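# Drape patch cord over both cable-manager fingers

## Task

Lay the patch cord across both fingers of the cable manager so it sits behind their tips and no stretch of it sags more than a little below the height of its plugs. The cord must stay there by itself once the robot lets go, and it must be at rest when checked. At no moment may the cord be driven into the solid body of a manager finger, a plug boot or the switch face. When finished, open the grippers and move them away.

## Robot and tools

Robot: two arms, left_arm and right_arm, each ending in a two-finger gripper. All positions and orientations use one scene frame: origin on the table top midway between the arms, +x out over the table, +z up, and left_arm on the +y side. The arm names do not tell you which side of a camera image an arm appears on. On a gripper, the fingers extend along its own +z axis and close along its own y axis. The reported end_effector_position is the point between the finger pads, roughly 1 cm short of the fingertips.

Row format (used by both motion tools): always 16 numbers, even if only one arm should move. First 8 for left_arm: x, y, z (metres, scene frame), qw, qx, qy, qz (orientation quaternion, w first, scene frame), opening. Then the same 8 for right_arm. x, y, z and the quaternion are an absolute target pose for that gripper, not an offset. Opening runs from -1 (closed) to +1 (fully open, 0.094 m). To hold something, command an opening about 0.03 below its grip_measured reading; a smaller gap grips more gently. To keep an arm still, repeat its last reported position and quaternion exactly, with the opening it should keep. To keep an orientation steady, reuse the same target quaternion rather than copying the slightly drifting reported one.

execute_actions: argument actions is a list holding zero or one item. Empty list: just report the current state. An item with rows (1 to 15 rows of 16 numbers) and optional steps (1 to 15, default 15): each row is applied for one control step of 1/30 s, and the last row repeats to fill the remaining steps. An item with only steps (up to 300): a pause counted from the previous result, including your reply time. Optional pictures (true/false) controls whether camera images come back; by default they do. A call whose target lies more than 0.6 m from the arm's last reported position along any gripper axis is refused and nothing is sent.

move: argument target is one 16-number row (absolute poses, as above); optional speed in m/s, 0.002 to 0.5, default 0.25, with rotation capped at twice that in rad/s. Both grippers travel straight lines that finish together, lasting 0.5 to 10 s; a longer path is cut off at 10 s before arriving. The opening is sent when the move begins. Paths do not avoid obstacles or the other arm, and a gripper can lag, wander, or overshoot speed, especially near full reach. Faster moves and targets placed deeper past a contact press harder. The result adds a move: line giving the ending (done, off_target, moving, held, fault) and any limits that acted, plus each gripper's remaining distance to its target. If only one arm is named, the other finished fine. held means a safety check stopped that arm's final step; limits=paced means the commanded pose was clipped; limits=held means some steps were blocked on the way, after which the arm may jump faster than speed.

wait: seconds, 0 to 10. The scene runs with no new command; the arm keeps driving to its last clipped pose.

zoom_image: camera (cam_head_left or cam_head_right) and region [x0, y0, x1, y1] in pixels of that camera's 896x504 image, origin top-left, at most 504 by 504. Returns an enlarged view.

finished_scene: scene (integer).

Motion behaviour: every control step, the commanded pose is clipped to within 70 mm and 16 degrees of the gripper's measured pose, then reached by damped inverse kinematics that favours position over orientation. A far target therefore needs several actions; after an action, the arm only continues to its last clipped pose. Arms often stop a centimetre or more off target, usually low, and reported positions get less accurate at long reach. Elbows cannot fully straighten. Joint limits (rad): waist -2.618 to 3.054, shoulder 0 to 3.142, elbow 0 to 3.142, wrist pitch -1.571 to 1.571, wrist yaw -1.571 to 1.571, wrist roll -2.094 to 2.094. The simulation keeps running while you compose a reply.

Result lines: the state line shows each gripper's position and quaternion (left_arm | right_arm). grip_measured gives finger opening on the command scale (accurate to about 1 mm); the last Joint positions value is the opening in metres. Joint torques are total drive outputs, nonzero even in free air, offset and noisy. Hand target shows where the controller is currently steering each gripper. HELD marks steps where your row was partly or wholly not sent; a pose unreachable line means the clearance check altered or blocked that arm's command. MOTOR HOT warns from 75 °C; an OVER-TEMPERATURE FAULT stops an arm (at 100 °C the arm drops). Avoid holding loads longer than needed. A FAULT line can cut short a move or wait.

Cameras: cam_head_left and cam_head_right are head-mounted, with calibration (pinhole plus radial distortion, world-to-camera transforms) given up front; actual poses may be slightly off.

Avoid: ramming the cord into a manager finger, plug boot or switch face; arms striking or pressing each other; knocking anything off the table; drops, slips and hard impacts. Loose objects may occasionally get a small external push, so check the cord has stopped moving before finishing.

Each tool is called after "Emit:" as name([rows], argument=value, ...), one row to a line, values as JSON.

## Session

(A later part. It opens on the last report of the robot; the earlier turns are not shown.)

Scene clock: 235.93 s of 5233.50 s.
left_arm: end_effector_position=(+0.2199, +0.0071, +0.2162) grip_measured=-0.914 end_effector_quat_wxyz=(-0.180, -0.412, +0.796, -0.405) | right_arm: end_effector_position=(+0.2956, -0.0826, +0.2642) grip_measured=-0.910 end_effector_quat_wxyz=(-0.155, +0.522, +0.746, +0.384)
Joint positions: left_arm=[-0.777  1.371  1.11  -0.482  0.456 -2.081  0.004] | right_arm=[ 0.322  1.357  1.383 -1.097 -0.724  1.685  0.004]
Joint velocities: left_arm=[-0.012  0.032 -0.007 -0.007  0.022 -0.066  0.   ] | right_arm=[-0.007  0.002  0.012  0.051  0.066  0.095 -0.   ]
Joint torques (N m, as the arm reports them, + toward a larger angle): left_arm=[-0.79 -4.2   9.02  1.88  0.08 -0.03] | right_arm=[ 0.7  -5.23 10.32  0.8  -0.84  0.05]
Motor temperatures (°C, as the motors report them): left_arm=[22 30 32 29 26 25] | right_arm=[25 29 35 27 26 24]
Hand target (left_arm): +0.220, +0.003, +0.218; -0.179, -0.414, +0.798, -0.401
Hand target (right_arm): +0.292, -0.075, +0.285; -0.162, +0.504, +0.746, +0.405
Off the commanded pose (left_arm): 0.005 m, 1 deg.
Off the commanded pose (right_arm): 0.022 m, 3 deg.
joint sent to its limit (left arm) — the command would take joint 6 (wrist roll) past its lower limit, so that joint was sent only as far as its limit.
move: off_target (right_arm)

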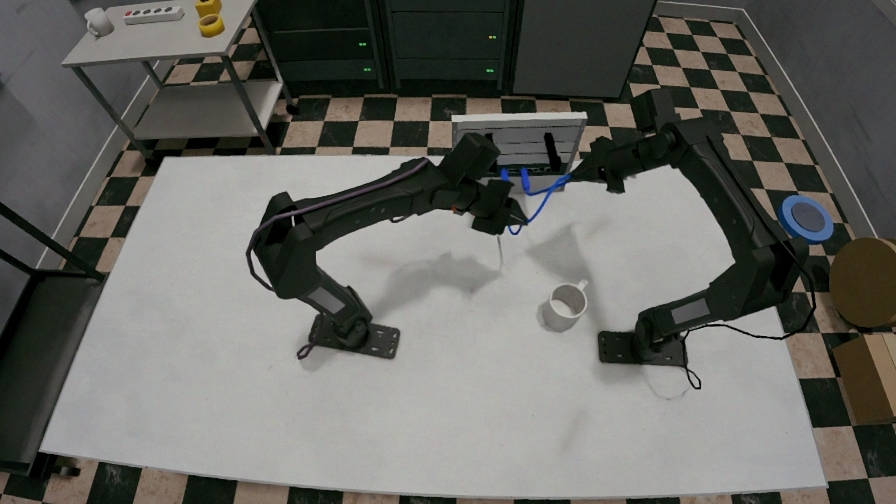

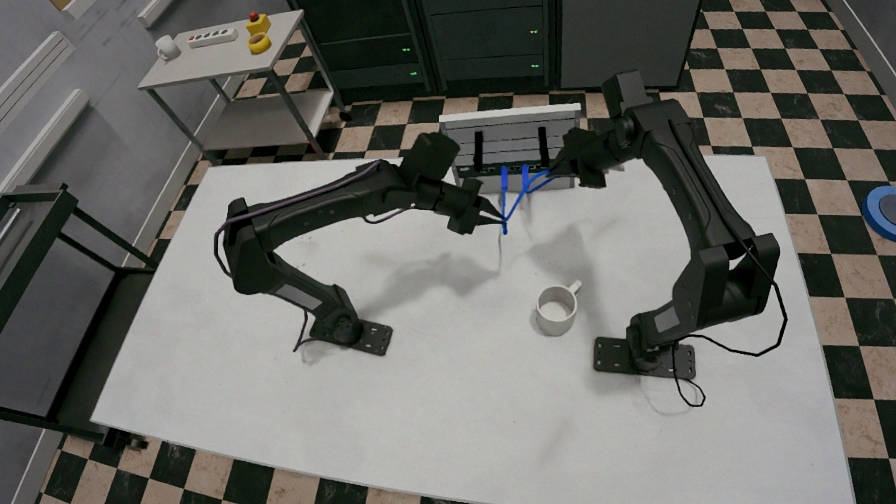

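Emit:
move(target=[0.245,0.005,0.30,-0.179,-0.420,0.793,-0.402,-0.95,0.292,-0.075,0.285,-0.162,0.503,0.745,0.404,-0.95], speed=0.03)

Emit:
move(target=[0.29,0.005,0.31,-0.170,-0.46,0.77,-0.404,-0.95,0.305,-0.075,0.288,-0.162,0.503,0.745,0.404,-0.95], speed=0.025)

Emit:
zoom_image(camera="cam_head_left", region=[430,80,650,240])

Emit:
zoom_image(camera="cam_head_right", region=[430,80,650,240])

Scene clock: 240.90 s of 5233.50 s.
left_arm: end_effector_position=(+0.2441, +0.0070, +0.2946) grip_measured=-0.914 end_effector_quat_wxyz=(-0.174, -0.428, +0.792, -0.399) | right_arm: end_effector_position=(+0.2958, -0.0828, +0.2641) grip_measured=-0.910 end_effector_quat_wxyz=(-0.154, +0.523, +0.746, +0.383)
Joint positions: left_arm=[-0.724  1.473  1.527 -0.824  0.47  -2.063  0.004] | right_arm=[ 0.322  1.357  1.383 -1.097 -0.722  1.685  0.004]
Joint velocities: left_arm=[ 0.002  0.017 -0.012  0.007  0.022  0.007  0.   ] | right_arm=[-0.022  0.012  0.012 -0.007 -0.037  0.007 -0.001]
Joint torques (N m, as the arm reports them, + toward a larger angle): left_arm=[ 0.43 -5.15  8.76  1.91  0.43  0.12] | right_arm=[ 0.76 -5.23 10.32  0.81 -0.85  0.04]
Motor temperatures (°C, as the motors report them): left_arm=[22 30 33 29 26 25] | right_arm=[25 29 35 27 26 24]
Hand target (left_arm): +0.245, +0.005, +0.300; -0.179, -0.420, +0.793, -0.403
Hand target (right_arm): +0.292, -0.075, +0.285; -0.162, +0.504, +0.746, +0.405
Off the commanded pose (left_arm): 0.006 m, 1 deg.
Off the commanded pose (right_arm): 0.023 m, 3 deg.
move: off_target (right_arm)

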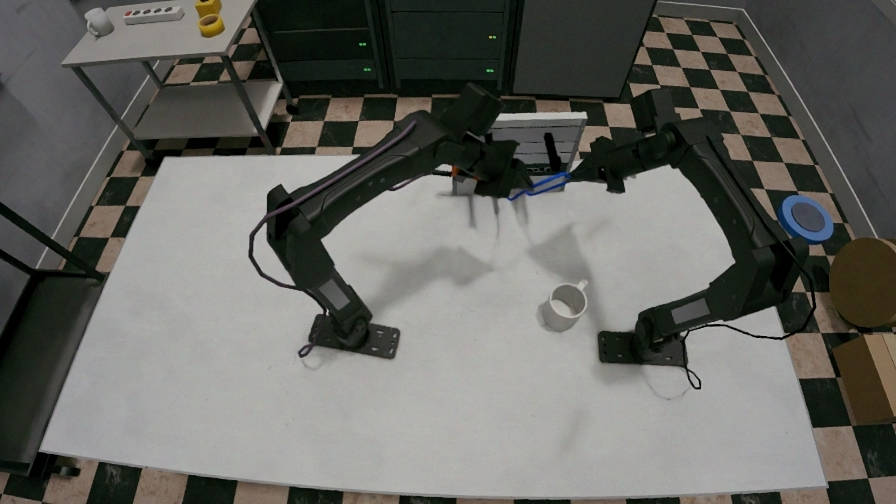

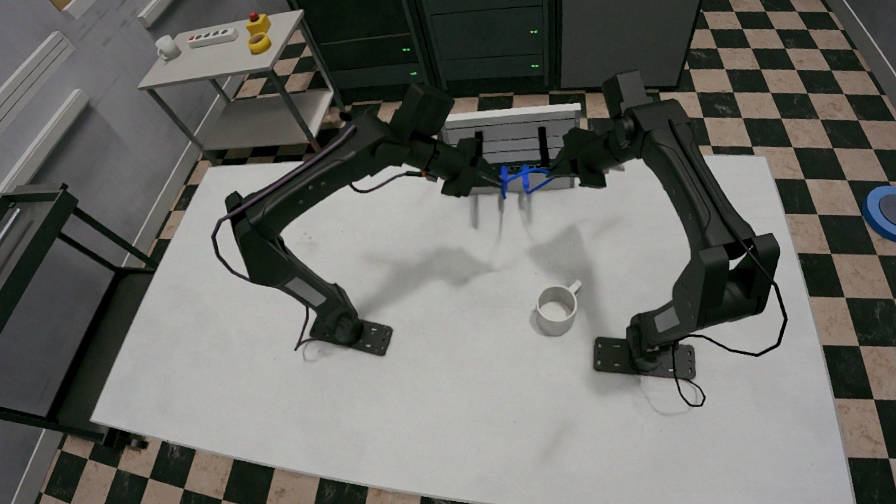

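Scene clock: 243.07 s of 5233.50 s.
left_arm: end_effector_position=(+0.2879, +0.0053, +0.3099) grip_measured=-0.914 end_effector_quat_wxyz=(-0.161, -0.455, +0.774, -0.410) | right_arm: end_effector_position=(+0.3051, -0.0791, +0.2698) grip_measured=-0.910 end_effector_quat_wxyz=(-0.158, +0.520, +0.747, +0.384)
Joint positions: left_arm=[-0.644  1.578  1.68  -0.864  0.48  -2.064  0.004] | right_arm=[ 0.322  1.403  1.442 -1.114 -0.73   1.68   0.004]
Joint velocities: left_arm=[-0.012 -0.022 -0.007  0.022 -0.051  0.051 -0.   ] | right_arm=[-0.012  0.002 -0.027  0.022  0.007 -0.051 -0.001]
Joint torques (N m, as the arm reports them, + toward a larger angle): left_arm=[ 0.66 -5.82  8.42  1.83  0.36 -0.05] | right_arm=[-0.52 -5.14 10.02  0.8  -0.85 -0.07]
Motor temperatures (°C, as the motors report them): left_arm=[22 30 33 29 26 25] | right_arm=[25 29 35 27 26 24]
Hand target (left_arm): +0.290, +0.005, +0.310; -0.170, -0.461, +0.771, -0.405
Hand target (right_arm): +0.305, -0.075, +0.288; -0.161, +0.504, +0.746, +0.405
Off the commanded pose (left_arm): 0.002 m, 1 deg.
Off the commanded pose (right_arm): 0.019 m, 3 deg.
move: off_target (right_arm)

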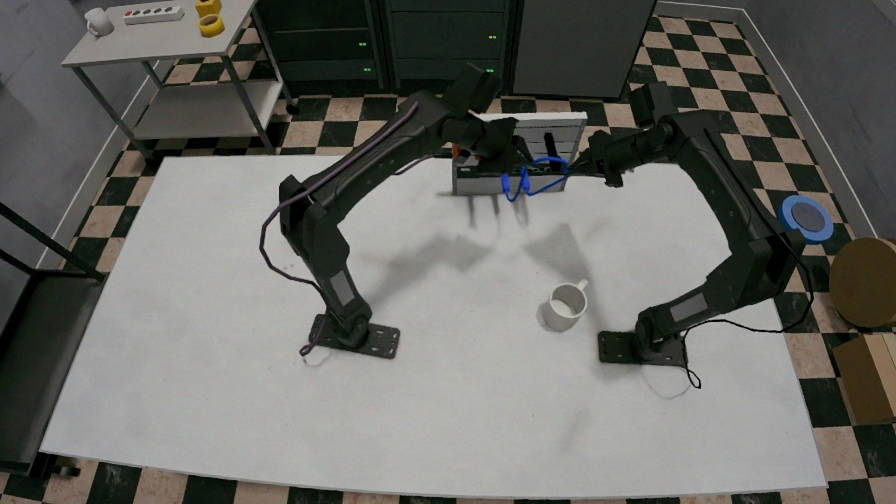

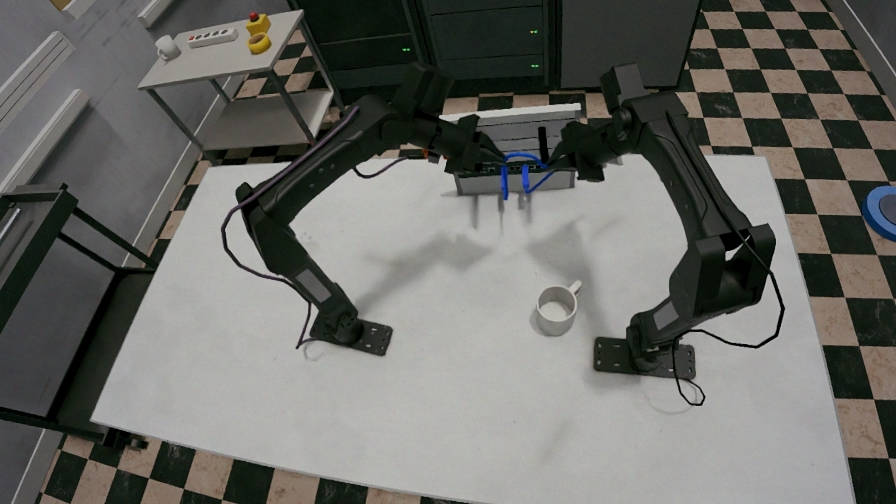

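Region (430, 80, 650, 240) of cam_head_left's 896x504 image, scaled by 2.291, with more detail than that image has; it fills the top 367 rows of this view, and the rest is white.

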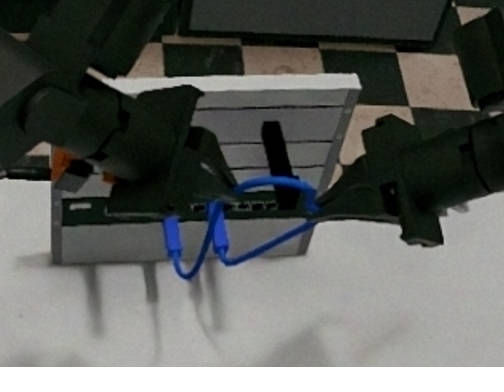

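Region (430, 80, 650, 240) of cam_head_right's 896x504 image, scaled by 2.291, with more detail than that image has; it fills the top 367 rows of this view, and the rest is white.

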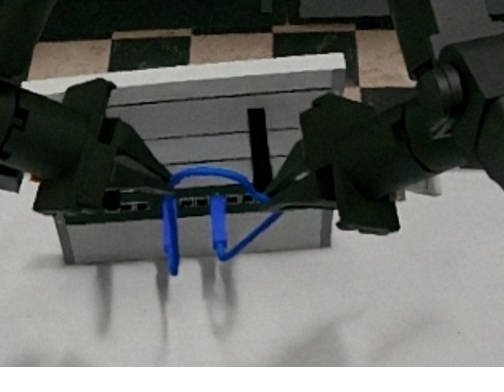

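Emit:
move(target=[0.32,0.005,0.31,-0.170,-0.46,0.77,-0.404,-0.95,0.33,-0.078,0.288,-0.162,0.503,0.745,0.404,-0.95], speed=0.015)

Emit:
zoom_image(camera="cam_head_left", region=[480,100,630,210])

Emit:
zoom_image(camera="cam_head_right", region=[480,100,630,210])

Scene clock: 246.77 s of 5233.50 s.
left_arm: end_effector_position=(+0.3178, +0.0049, +0.3111) grip_measured=-0.914 end_effector_quat_wxyz=(-0.166, -0.463, +0.769, -0.409) | right_arm: end_effector_position=(+0.3265, -0.0794, +0.2742) grip_measured=-0.910 end_effector_quat_wxyz=(-0.163, +0.515, +0.747, +0.388)
Joint positions: left_arm=[-0.581  1.669  1.785 -0.899  0.526 -2.034  0.004] | right_arm=[ 0.292  1.492  1.533 -1.141 -0.76   1.638  0.004]
Joint velocities: left_arm=[-0.017  0.012 -0.017  0.022  0.007  0.037  0.001] | right_arm=[ 0.007  0.007 -0.022 -0.022  0.081  0.007  0.   ]
Joint torques (N m, as the arm reports them, + toward a larger angle): left_arm=[ 0.65 -6.4   8.21  1.8   0.38  0.04] | right_arm=[-0.99 -5.38  9.56  0.82 -0.71 -0.09]
Motor temperatures (°C, as the motors report them): left_arm=[22 30 33 29 26 25] | right_arm=[25 29 35 27 26 24]
Hand target (left_arm): +0.320, +0.005, +0.310; -0.170, -0.461, +0.771, -0.405
Hand target (right_arm): +0.330, -0.078, +0.288; -0.162, +0.504, +0.746, +0.405
Off the commanded pose (left_arm): 0.002 m, 1 deg.
Off the commanded pose (right_arm): 0.014 m, 2 deg.
move: off_target (right_arm)

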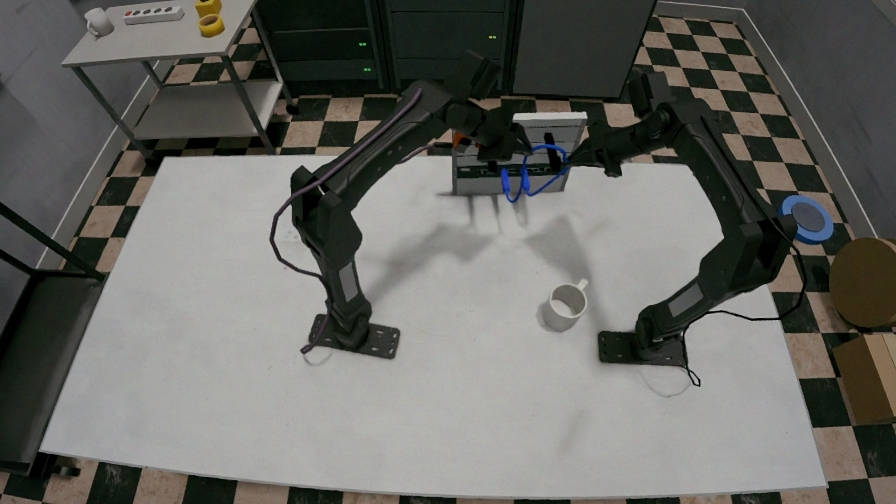

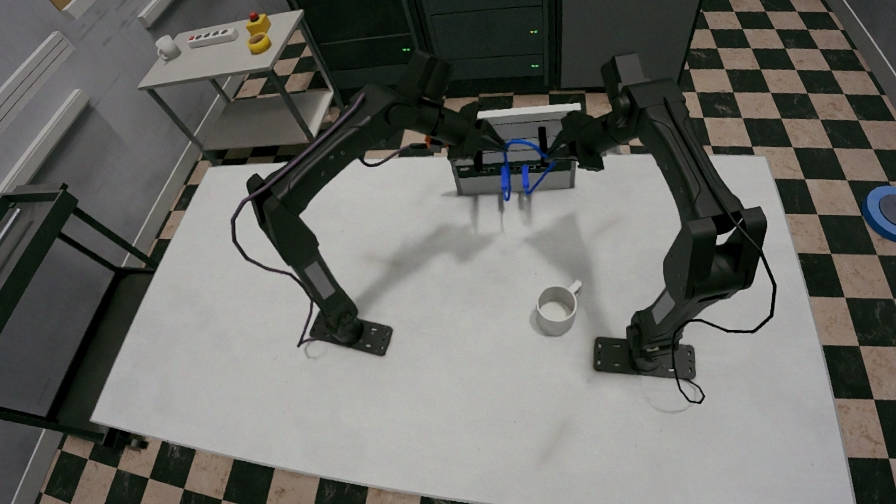

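Region (480, 100, 630, 210) of cam_head_left's 896x504 image, scaled by 3.360, with more detail than that image has; it fills the top 370 rows of this view, and the rest is white.

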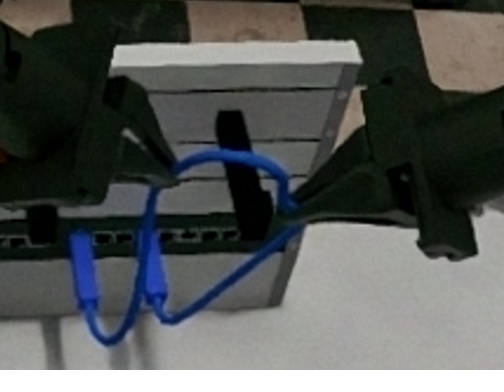

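Region (480, 100, 630, 210) of cam_head_right's 896x504 image, scaled by 3.360, with more detail than that image has; it fills the top 370 rows of this view, and the rest is white.

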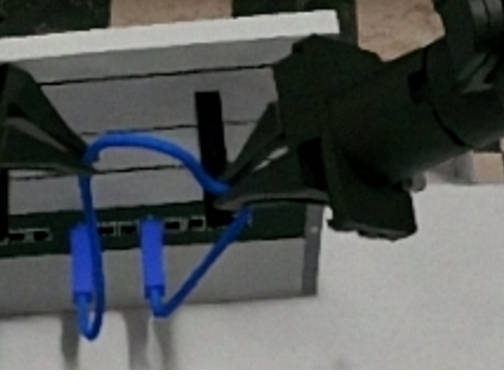

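Emit:
move(target=[0.34,0.005,0.305,-0.170,-0.46,0.77,-0.404,-0.95,0.348,-0.082,0.284,-0.162,0.503,0.745,0.404,-0.95], speed=0.012)

Emit:
zoom_image(camera="cam_head_left", region=[480,100,630,210])

Emit:
zoom_image(camera="cam_head_right", region=[480,100,630,210])

Scene clock: 250.13 s of 5233.50 s.
left_arm: end_effector_position=(+0.3374, +0.0046, +0.3064) grip_measured=-0.914 end_effector_quat_wxyz=(-0.166, -0.462, +0.769, -0.409) | right_arm: end_effector_position=(+0.3436, -0.0827, +0.2728) grip_measured=-0.910 end_effector_quat_wxyz=(-0.164, +0.513, +0.747, +0.391)
Joint positions: left_arm=[-0.543  1.728  1.836 -0.907  0.553 -2.002  0.004] | right_arm=[ 0.264  1.553  1.585 -1.15  -0.778  1.604  0.004]
Joint velocities: left_arm=[ 0.002  0.002 -0.007 -0.007 -0.007  0.022 -0.001] | right_arm=[-0.007  0.007 -0.012 -0.095 -0.007 -0.037 -0.001]
Joint torques (N m, as the arm reports them, + toward a larger angle): left_arm=[ 0.58 -6.98  8.17  1.78  0.42  0.13] | right_arm=[-0.99 -5.68  9.33  0.81 -0.64 -0.09]
Motor temperatures (°C, as the motors report them): left_arm=[22 31 33 29 26 25] | right_arm=[25 29 35 27 26 24]
Hand target (left_arm): +0.340, +0.005, +0.305; -0.170, -0.461, +0.771, -0.405
Hand target (right_arm): +0.348, -0.082, +0.284; -0.162, +0.504, +0.746, +0.405
Off the commanded pose (left_arm): 0.003 m, 1 deg.
Off the commanded pose (right_arm): 0.012 m, 2 deg.
move: off_target (right_arm)

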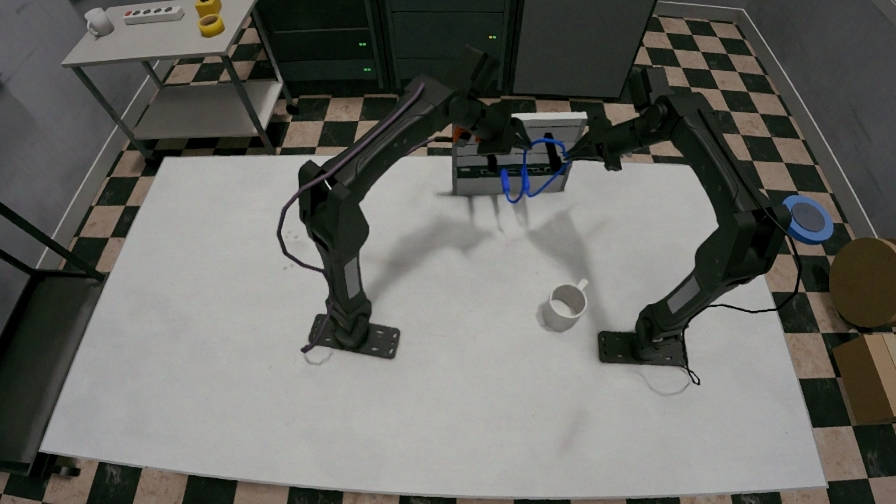

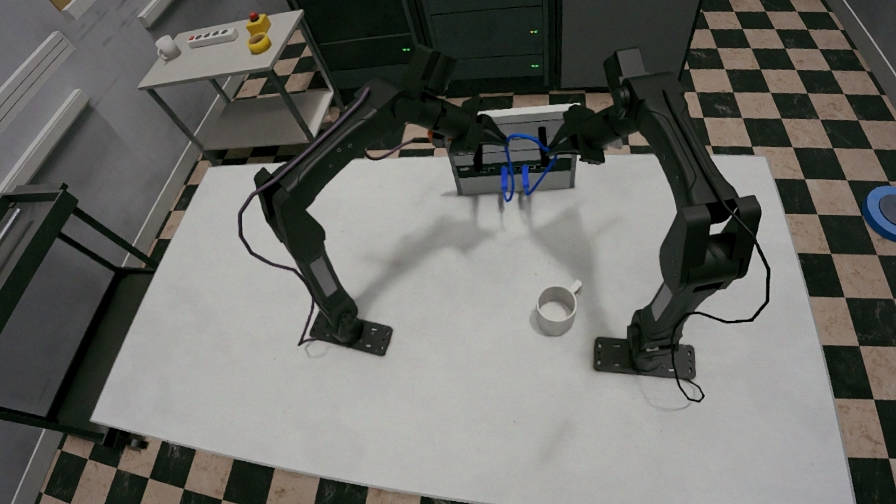

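Region (480, 100, 630, 210) of cam_head_left's 896x504 image, scaled by 3.360, with more detail than that image has; it fills the top 370 rows of this view, and the rest is white.

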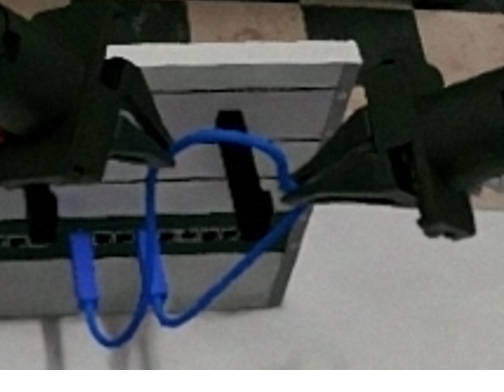

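Region (480, 100, 630, 210) of cam_head_right's 896x504 image, scaled by 3.360, with more detail than that image has; it fills the top 370 rows of this view, and the rest is white.

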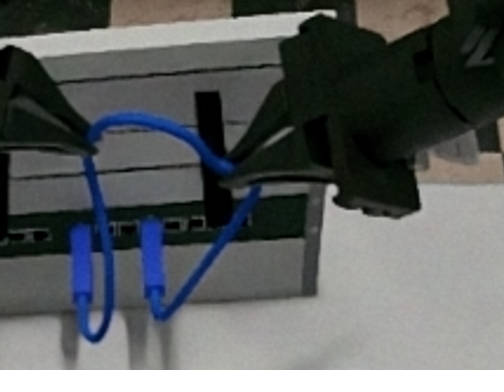

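Emit:
move(target=[0.355,0.005,0.29,-0.170,-0.46,0.77,-0.404,-0.95,0.362,-0.086,0.265,-0.162,0.503,0.745,0.404,-0.95], speed=0.012)

Emit:
zoom_image(camera="cam_head_left", region=[480,100,630,210])

Emit:
zoom_image(camera="cam_head_right", region=[480,100,630,210])

Scene clock: 255.10 s of 5233.50 s.
left_arm: end_effector_position=(+0.3515, +0.0053, +0.2974) grip_measured=-0.914 end_effector_quat_wxyz=(-0.165, -0.461, +0.769, -0.410) | right_arm: end_effector_position=(+0.3566, -0.0863, +0.2649) grip_measured=-0.910 end_effector_quat_wxyz=(-0.162, +0.509, +0.747, +0.395)
Joint positions: left_arm=[-0.517  1.759  1.837 -0.886  0.571 -1.979  0.004] | right_arm=[ 0.242  1.588  1.585 -1.124 -0.791  1.575  0.004]
Joint velocities: left_arm=[ 0.017 -0.017  0.002 -0.022  0.037 -0.022 -0.001] | right_arm=[-0.002 -0.002 -0.007  0.037 -0.022  0.037 -0.001]
Joint torques (N m, as the arm reports them, + toward a larger angle): left_arm=[ 0.62 -7.34  6.65  1.92  0.37  0.12] | right_arm=[-0.93 -6.01  6.42  0.97 -0.62 -0.07]
Motor temperatures (°C, as the motors report them): left_arm=[22 31 33 30 26 25] | right_arm=[25 29 35 27 26 24]
Hand target (left_arm): +0.355, +0.005, +0.290; -0.170, -0.461, +0.771, -0.405
Hand target (right_arm): +0.362, -0.086, +0.265; -0.162, +0.504, +0.746, +0.404
Off the commanded pose (left_arm): 0.008 m, 1 deg.
Off the commanded pose (right_arm): 0.005 m, 1 deg.
move: done

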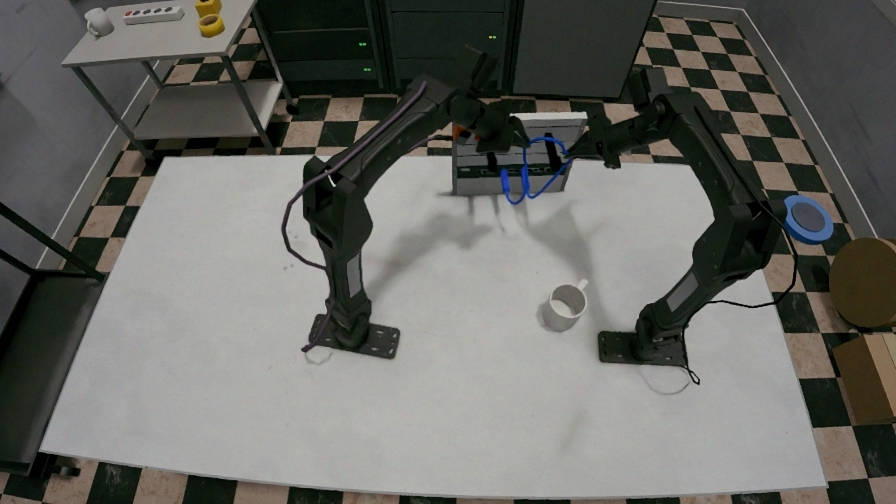

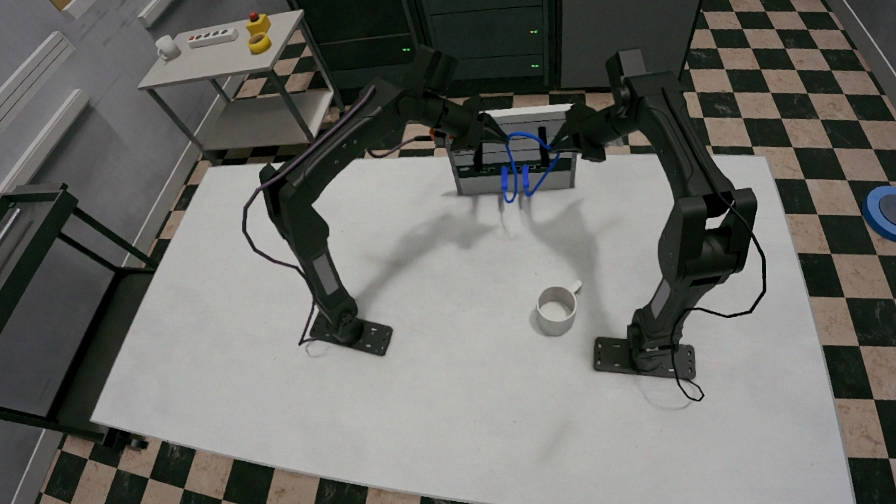

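Region (480, 100, 630, 210) of cam_head_left's 896x504 image, scaled by 3.360, with more detail than that image has; it fills the top 370 rows of this view, and the rest is white.

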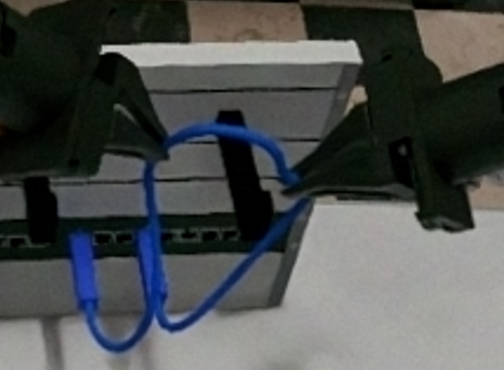

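Region (480, 100, 630, 210) of cam_head_right's 896x504 image, scaled by 3.360, with more detail than that image has; it fills the top 370 rows of this view, and the rest is white.

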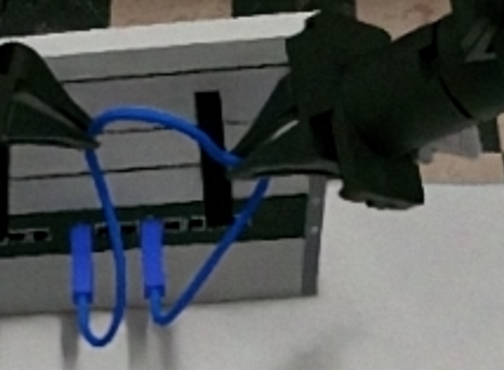

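Emit:
move(target=[0.358,0.01,0.272,-0.170,-0.46,0.77,-0.404,-0.95,0.362,-0.092,0.235,-0.162,0.503,0.745,0.404,-0.95], speed=0.012)

Emit:
zoom_image(camera="cam_head_left", region=[480,100,630,210])

Emit:
zoom_image(camera="cam_head_right", region=[480,100,630,210])

Scene clock: 259.10 s of 5233.50 s.
left_arm: end_effector_position=(+0.3583, +0.0068, +0.2773) grip_measured=-0.914 end_effector_quat_wxyz=(-0.166, -0.461, +0.770, -0.409) | right_arm: end_effector_position=(+0.3608, -0.0911, +0.2335) grip_measured=-0.910 end_effector_quat_wxyz=(-0.164, +0.510, +0.747, +0.394)
Joint positions: left_arm=[-0.501  1.759  1.757 -0.817  0.584 -1.964  0.004] | right_arm=[ 0.223  1.588  1.461 -1.023 -0.801  1.549  0.004]
Joint velocities: left_arm=[-0.007  0.007 -0.007 -0.051 -0.007  0.037 -0.   ] | right_arm=[-0.027 -0.007  0.002  0.051 -0.022 -0.081  0.001]
Joint torques (N m, as the arm reports them, + toward a larger angle): left_arm=[ 0.62 -9.1   5.68  1.88  0.37  0.15] | right_arm=[-0.93 -7.34  5.43  0.92 -0.59 -0.1 ]
Motor temperatures (°C, as the motors report them): left_arm=[22 32 33 30 26 25] | right_arm=[25 30 34 27 26 24]
Hand target (left_arm): +0.358, +0.010, +0.272; -0.170, -0.461, +0.771, -0.405
Hand target (right_arm): +0.361, -0.092, +0.235; -0.162, +0.504, +0.746, +0.404
Off the commanded pose (left_arm): 0.006 m, 1 deg.
Off the commanded pose (right_arm): 0.002 m, 1 deg.
move: done

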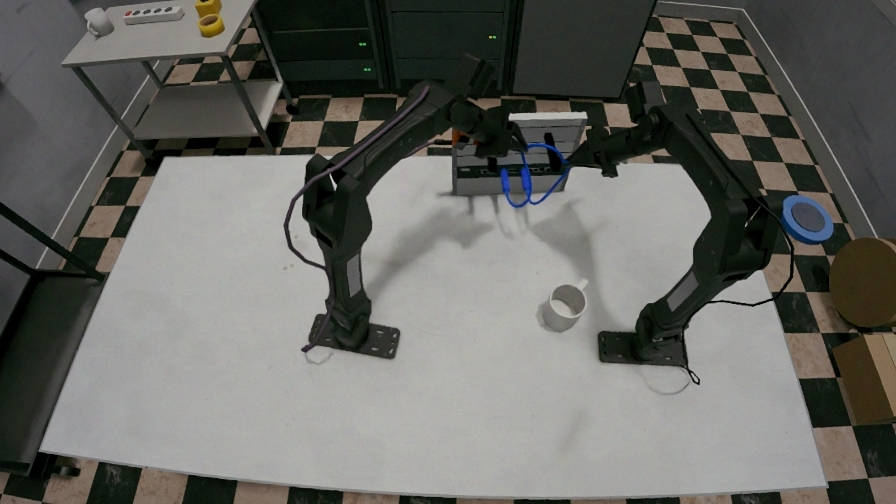

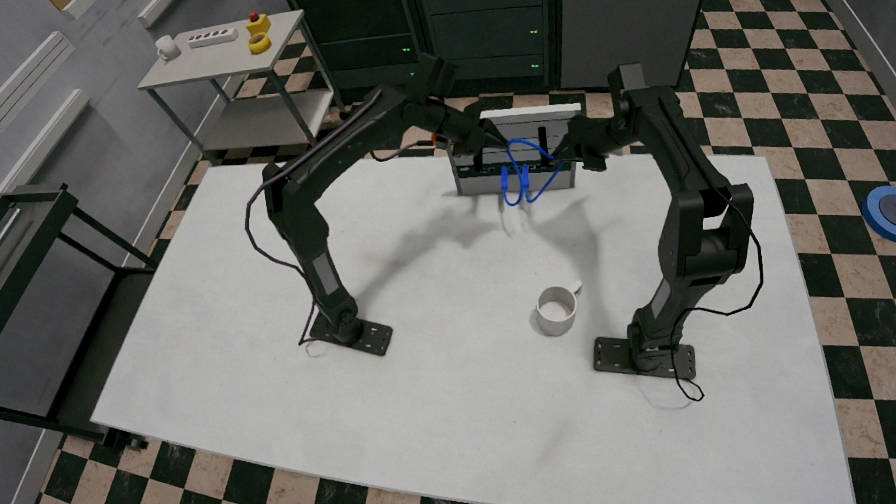

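Region (480, 100, 630, 210) of cam_head_left's 896x504 image, scaled by 3.360, with more detail than that image has; it fills the top 370 rows of this view, and the rest is white.

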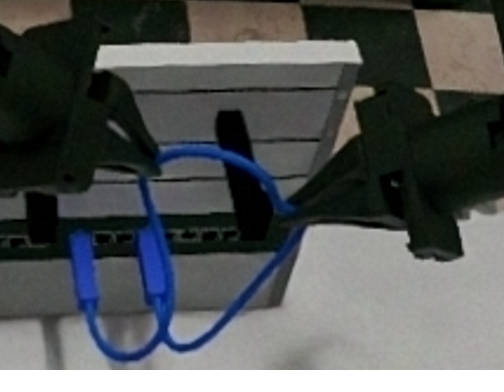

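Region (480, 100, 630, 210) of cam_head_right's 896x504 image, scaled by 3.360, with more detail than that image has; it fills the top 370 rows of this view, and the rest is white.

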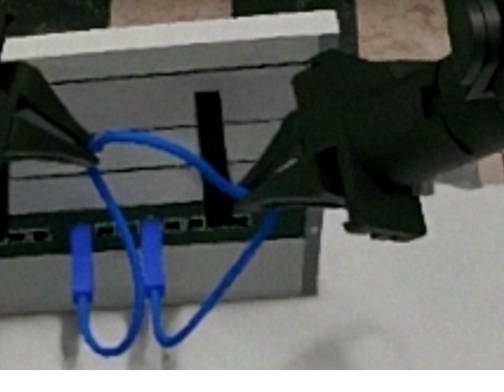

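Emit:
move(target=[0.358,0.01,0.272,-0.170,-0.46,0.77,-0.404,-0.95,0.362,-0.092,0.235,-0.162,0.503,0.745,0.404,-0.72], speed=0.012)

Emit:
zoom_image(camera="cam_head_left", region=[480,100,630,210])

Emit:
zoom_image(camera="cam_head_right", region=[480,100,630,210])

Scene clock: 263.03 s of 5233.50 s.
left_arm: end_effector_position=(+0.3585, +0.0061, +0.2783) grip_measured=-0.914 end_effector_quat_wxyz=(-0.167, -0.459, +0.769, -0.412) | right_arm: end_effector_position=(+0.3615, -0.0908, +0.2340) grip_measured=-0.722 end_effector_quat_wxyz=(-0.163, +0.508, +0.747, +0.396)
Joint positions: left_arm=[-0.501  1.759  1.757 -0.812  0.587 -1.963  0.004] | right_arm=[ 0.223  1.588  1.461 -1.018 -0.802  1.548  0.013]
Joint velocities: left_arm=[-0.002 -0.002  0.012  0.037 -0.022  0.022 -0.   ] | right_arm=[-0.002 -0.007 -0.002  0.007  0.007 -0.081 -0.001]
Joint torques (N m, as the arm reports them, + toward a larger angle): left_arm=[ 0.62 -9.04  5.55  1.84  0.35  0.12] | right_arm=[-0.93 -7.15  5.61  0.92 -0.61 -0.07]
Motor temperatures (°C, as the motors report them): left_arm=[22 33 32 30 26 25] | right_arm=[25 31 33 27 26 24]
Hand target (left_arm): +0.358, +0.010, +0.272; -0.170, -0.461, +0.771, -0.405
Hand target (right_arm): +0.362, -0.092, +0.235; -0.162, +0.504, +0.746, +0.404
Off the commanded pose (left_arm): 0.007 m, 1 deg.
Off the commanded pose (right_arm): 0.002 m, 1 deg.
move: done

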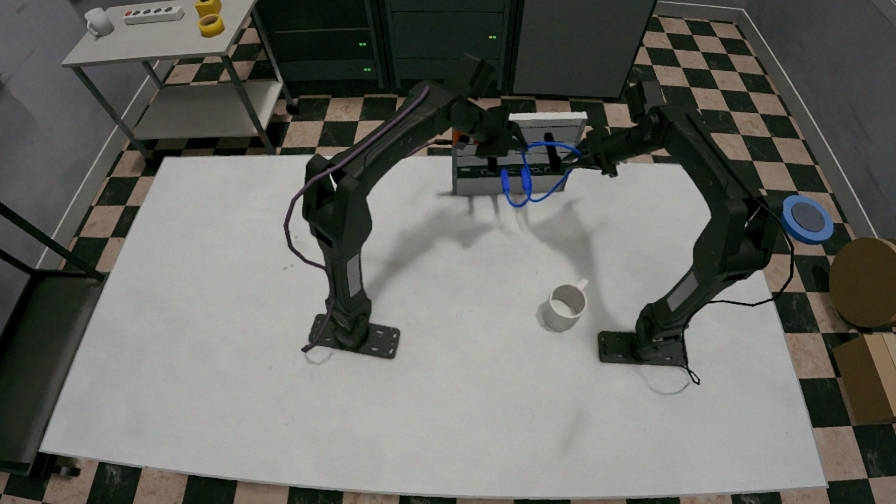

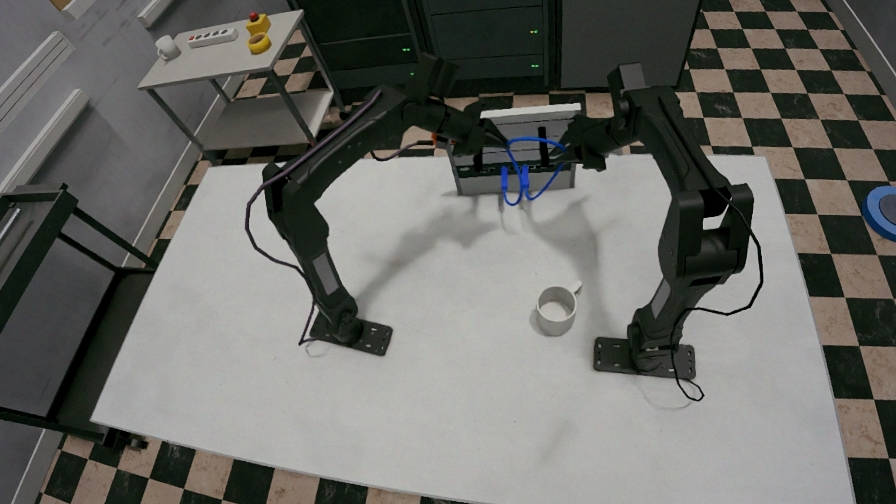

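Region (480, 100, 630, 210) of cam_head_left's 896x504 image, scaled by 3.360, with more detail than that image has; it fills the top 370 rows of this view, and the rest is white.

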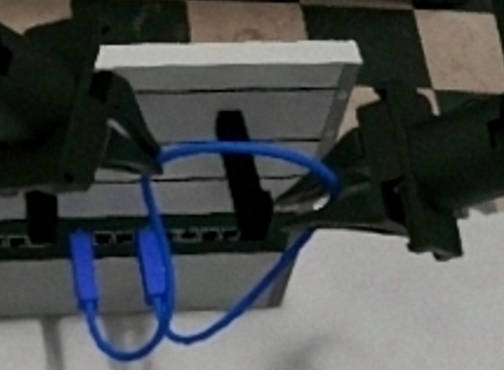

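Region (480, 100, 630, 210) of cam_head_right's 896x504 image, scaled by 3.360, with more detail than that image has; it fills the top 370 rows of this view, and the rest is white.

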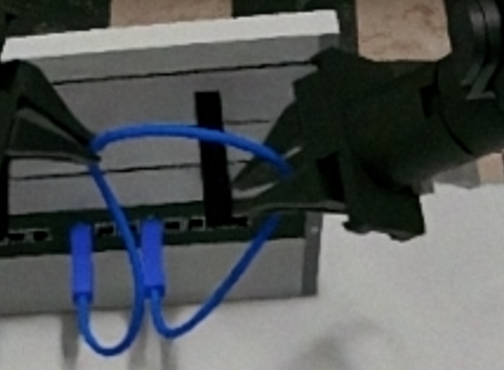

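Emit:
move(target=[0.358,0.01,0.272,-0.170,-0.46,0.77,-0.404,-0.95,0.362,-0.092,0.235,-0.162,0.503,0.745,0.404,-0.95], speed=0.012)

Emit:
move(target=[0.358,0.01,0.272,-0.170,-0.46,0.77,-0.404,-0.95,0.362,-0.092,0.212,-0.162,0.503,0.745,0.404,-0.95], speed=0.012)

Emit:
zoom_image(camera="cam_head_left", region=[480,100,630,210])

Emit:
zoom_image(camera="cam_head_right", region=[480,100,630,210])

Scene clock: 267.03 s of 5233.50 s.
left_arm: end_effector_position=(+0.3588, +0.0058, +0.2787) grip_measured=-0.914 end_effector_quat_wxyz=(-0.166, -0.459, +0.769, -0.413) | right_arm: end_effector_position=(+0.3617, -0.0908, +0.2341) grip_measured=-0.933 end_effector_quat_wxyz=(-0.162, +0.508, +0.747, +0.396)
Joint positions: left_arm=[-0.501  1.759  1.757 -0.809  0.587 -1.963  0.004] | right_arm=[ 0.223  1.588  1.461 -1.017 -0.802  1.548  0.003]
Joint velocities: left_arm=[ 0.002  0.002 -0.002 -0.022 -0.037 -0.007 -0.001] | right_arm=[-0.002 -0.002  0.017  0.007  0.022 -0.007  0.   ]
Joint torques (N m, as the arm reports them, + toward a larger angle): left_arm=[ 0.61 -9.07  5.7   1.81  0.37  0.14] | right_arm=[-0.86 -7.21  5.59  0.93 -0.61 -0.08]
Motor temperatures (°C, as the motors report them): left_arm=[22 33 32 30 26 25] | right_arm=[25 31 32 27 26 24]
Hand target (left_arm): +0.358, +0.010, +0.272; -0.170, -0.461, +0.771, -0.405
Hand target (right_arm): +0.362, -0.092, +0.235; -0.162, +0.504, +0.746, +0.404
Off the commanded pose (left_arm): 0.008 m, 1 deg.
Off the commanded pose (right_arm): 0.002 m, 1 deg.
move: done

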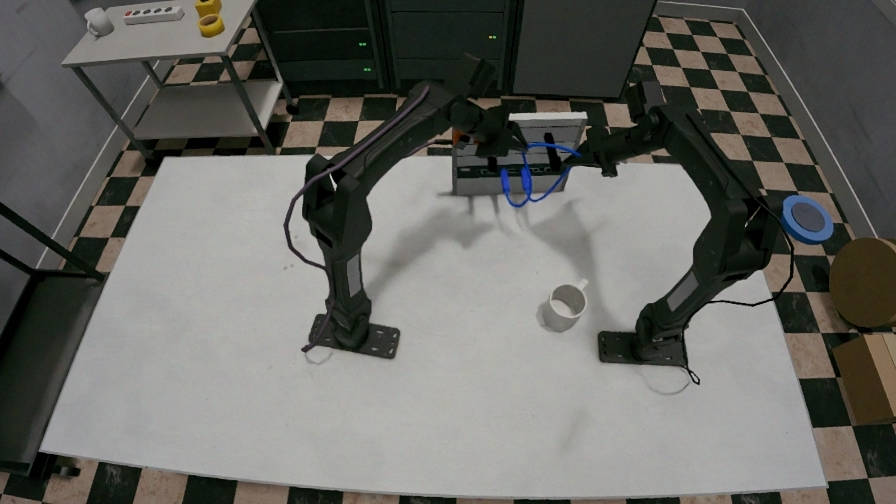

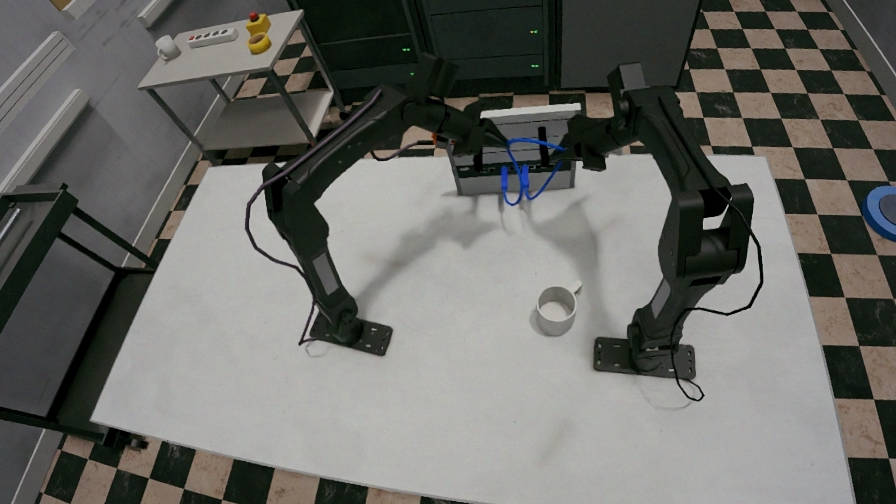

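Scene clock: 269.10 s of 5233.50 s.
left_arm: end_effector_position=(+0.3592, +0.0055, +0.2792) grip_measured=-0.914 end_effector_quat_wxyz=(-0.166, -0.458, +0.769, -0.414) | right_arm: end_effector_position=(+0.3618, -0.0904, +0.2097) grip_measured=-0.933 end_effector_quat_wxyz=(-0.165, +0.509, +0.747, +0.395)
Joint positions: left_arm=[-0.501  1.759  1.757 -0.806  0.587 -1.963  0.004] | right_arm=[ 0.223  1.588  1.365 -0.928 -0.805  1.548  0.003]
Joint velocities: left_arm=[-0.017  0.017 -0.002 -0.022 -0.037  0.037 -0.   ] | right_arm=[ 0.007  0.007  0.017  0.007 -0.022  0.139 -0.   ]
Joint torques (N m, as the arm reports them, + toward a larger angle): left_arm=[ 0.61 -9.09  5.65  1.78  0.37  0.14] | right_arm=[-0.87 -7.65  5.46  0.93 -0.58 -0.09]
Motor temperatures (°C, as the motors report them): left_arm=[22 34 32 30 26 25] | right_arm=[25 31 32 27 26 24]
Hand target (left_arm): +0.358, +0.010, +0.272; -0.170, -0.461, +0.771, -0.405
Hand target (right_arm): +0.362, -0.092, +0.212; -0.162, +0.504, +0.746, +0.404
Off the commanded pose (left_arm): 0.009 m, 1 deg.
Off the commanded pose (right_arm): 0.003 m, 1 deg.
move: done

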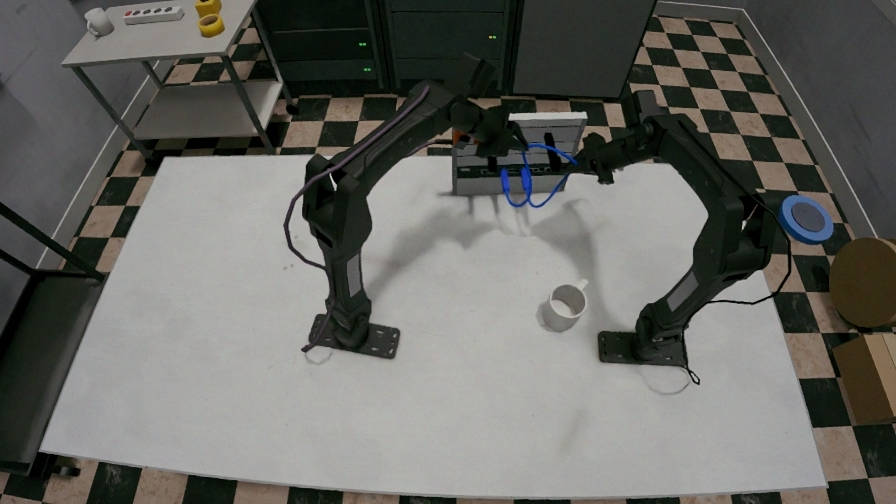

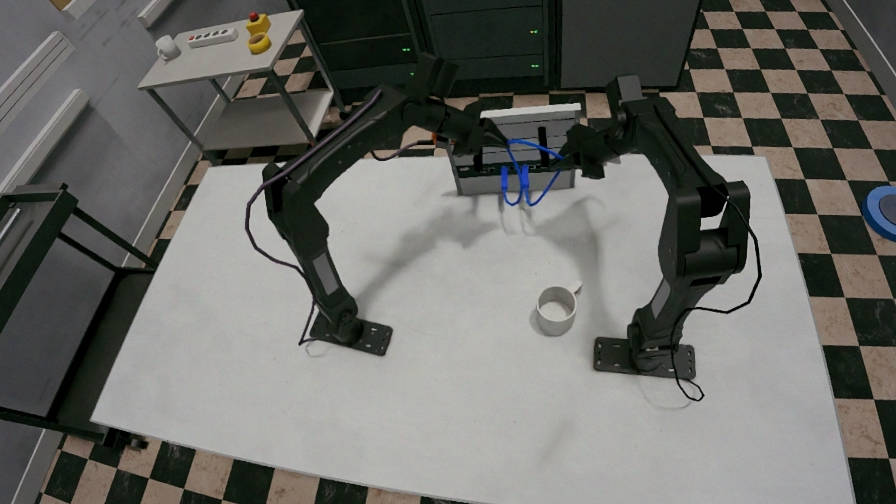

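Region (480, 100, 630, 210) of cam_head_left's 896x504 image, scaled by 3.360, with more detail than that image has; it fills the top 370 rows of this view, and the rest is white.

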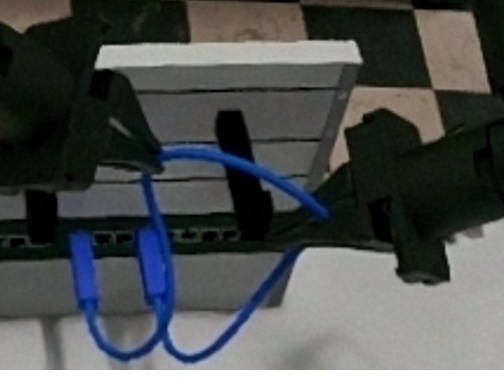

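Region (480, 100, 630, 210) of cam_head_right's 896x504 image, scaled by 3.360, with more detail than that image has; it fills the top 370 rows of this view, and the rest is white.

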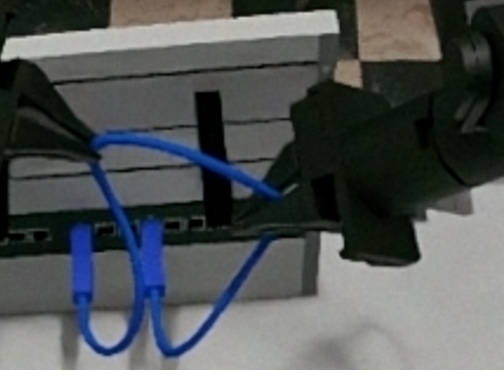

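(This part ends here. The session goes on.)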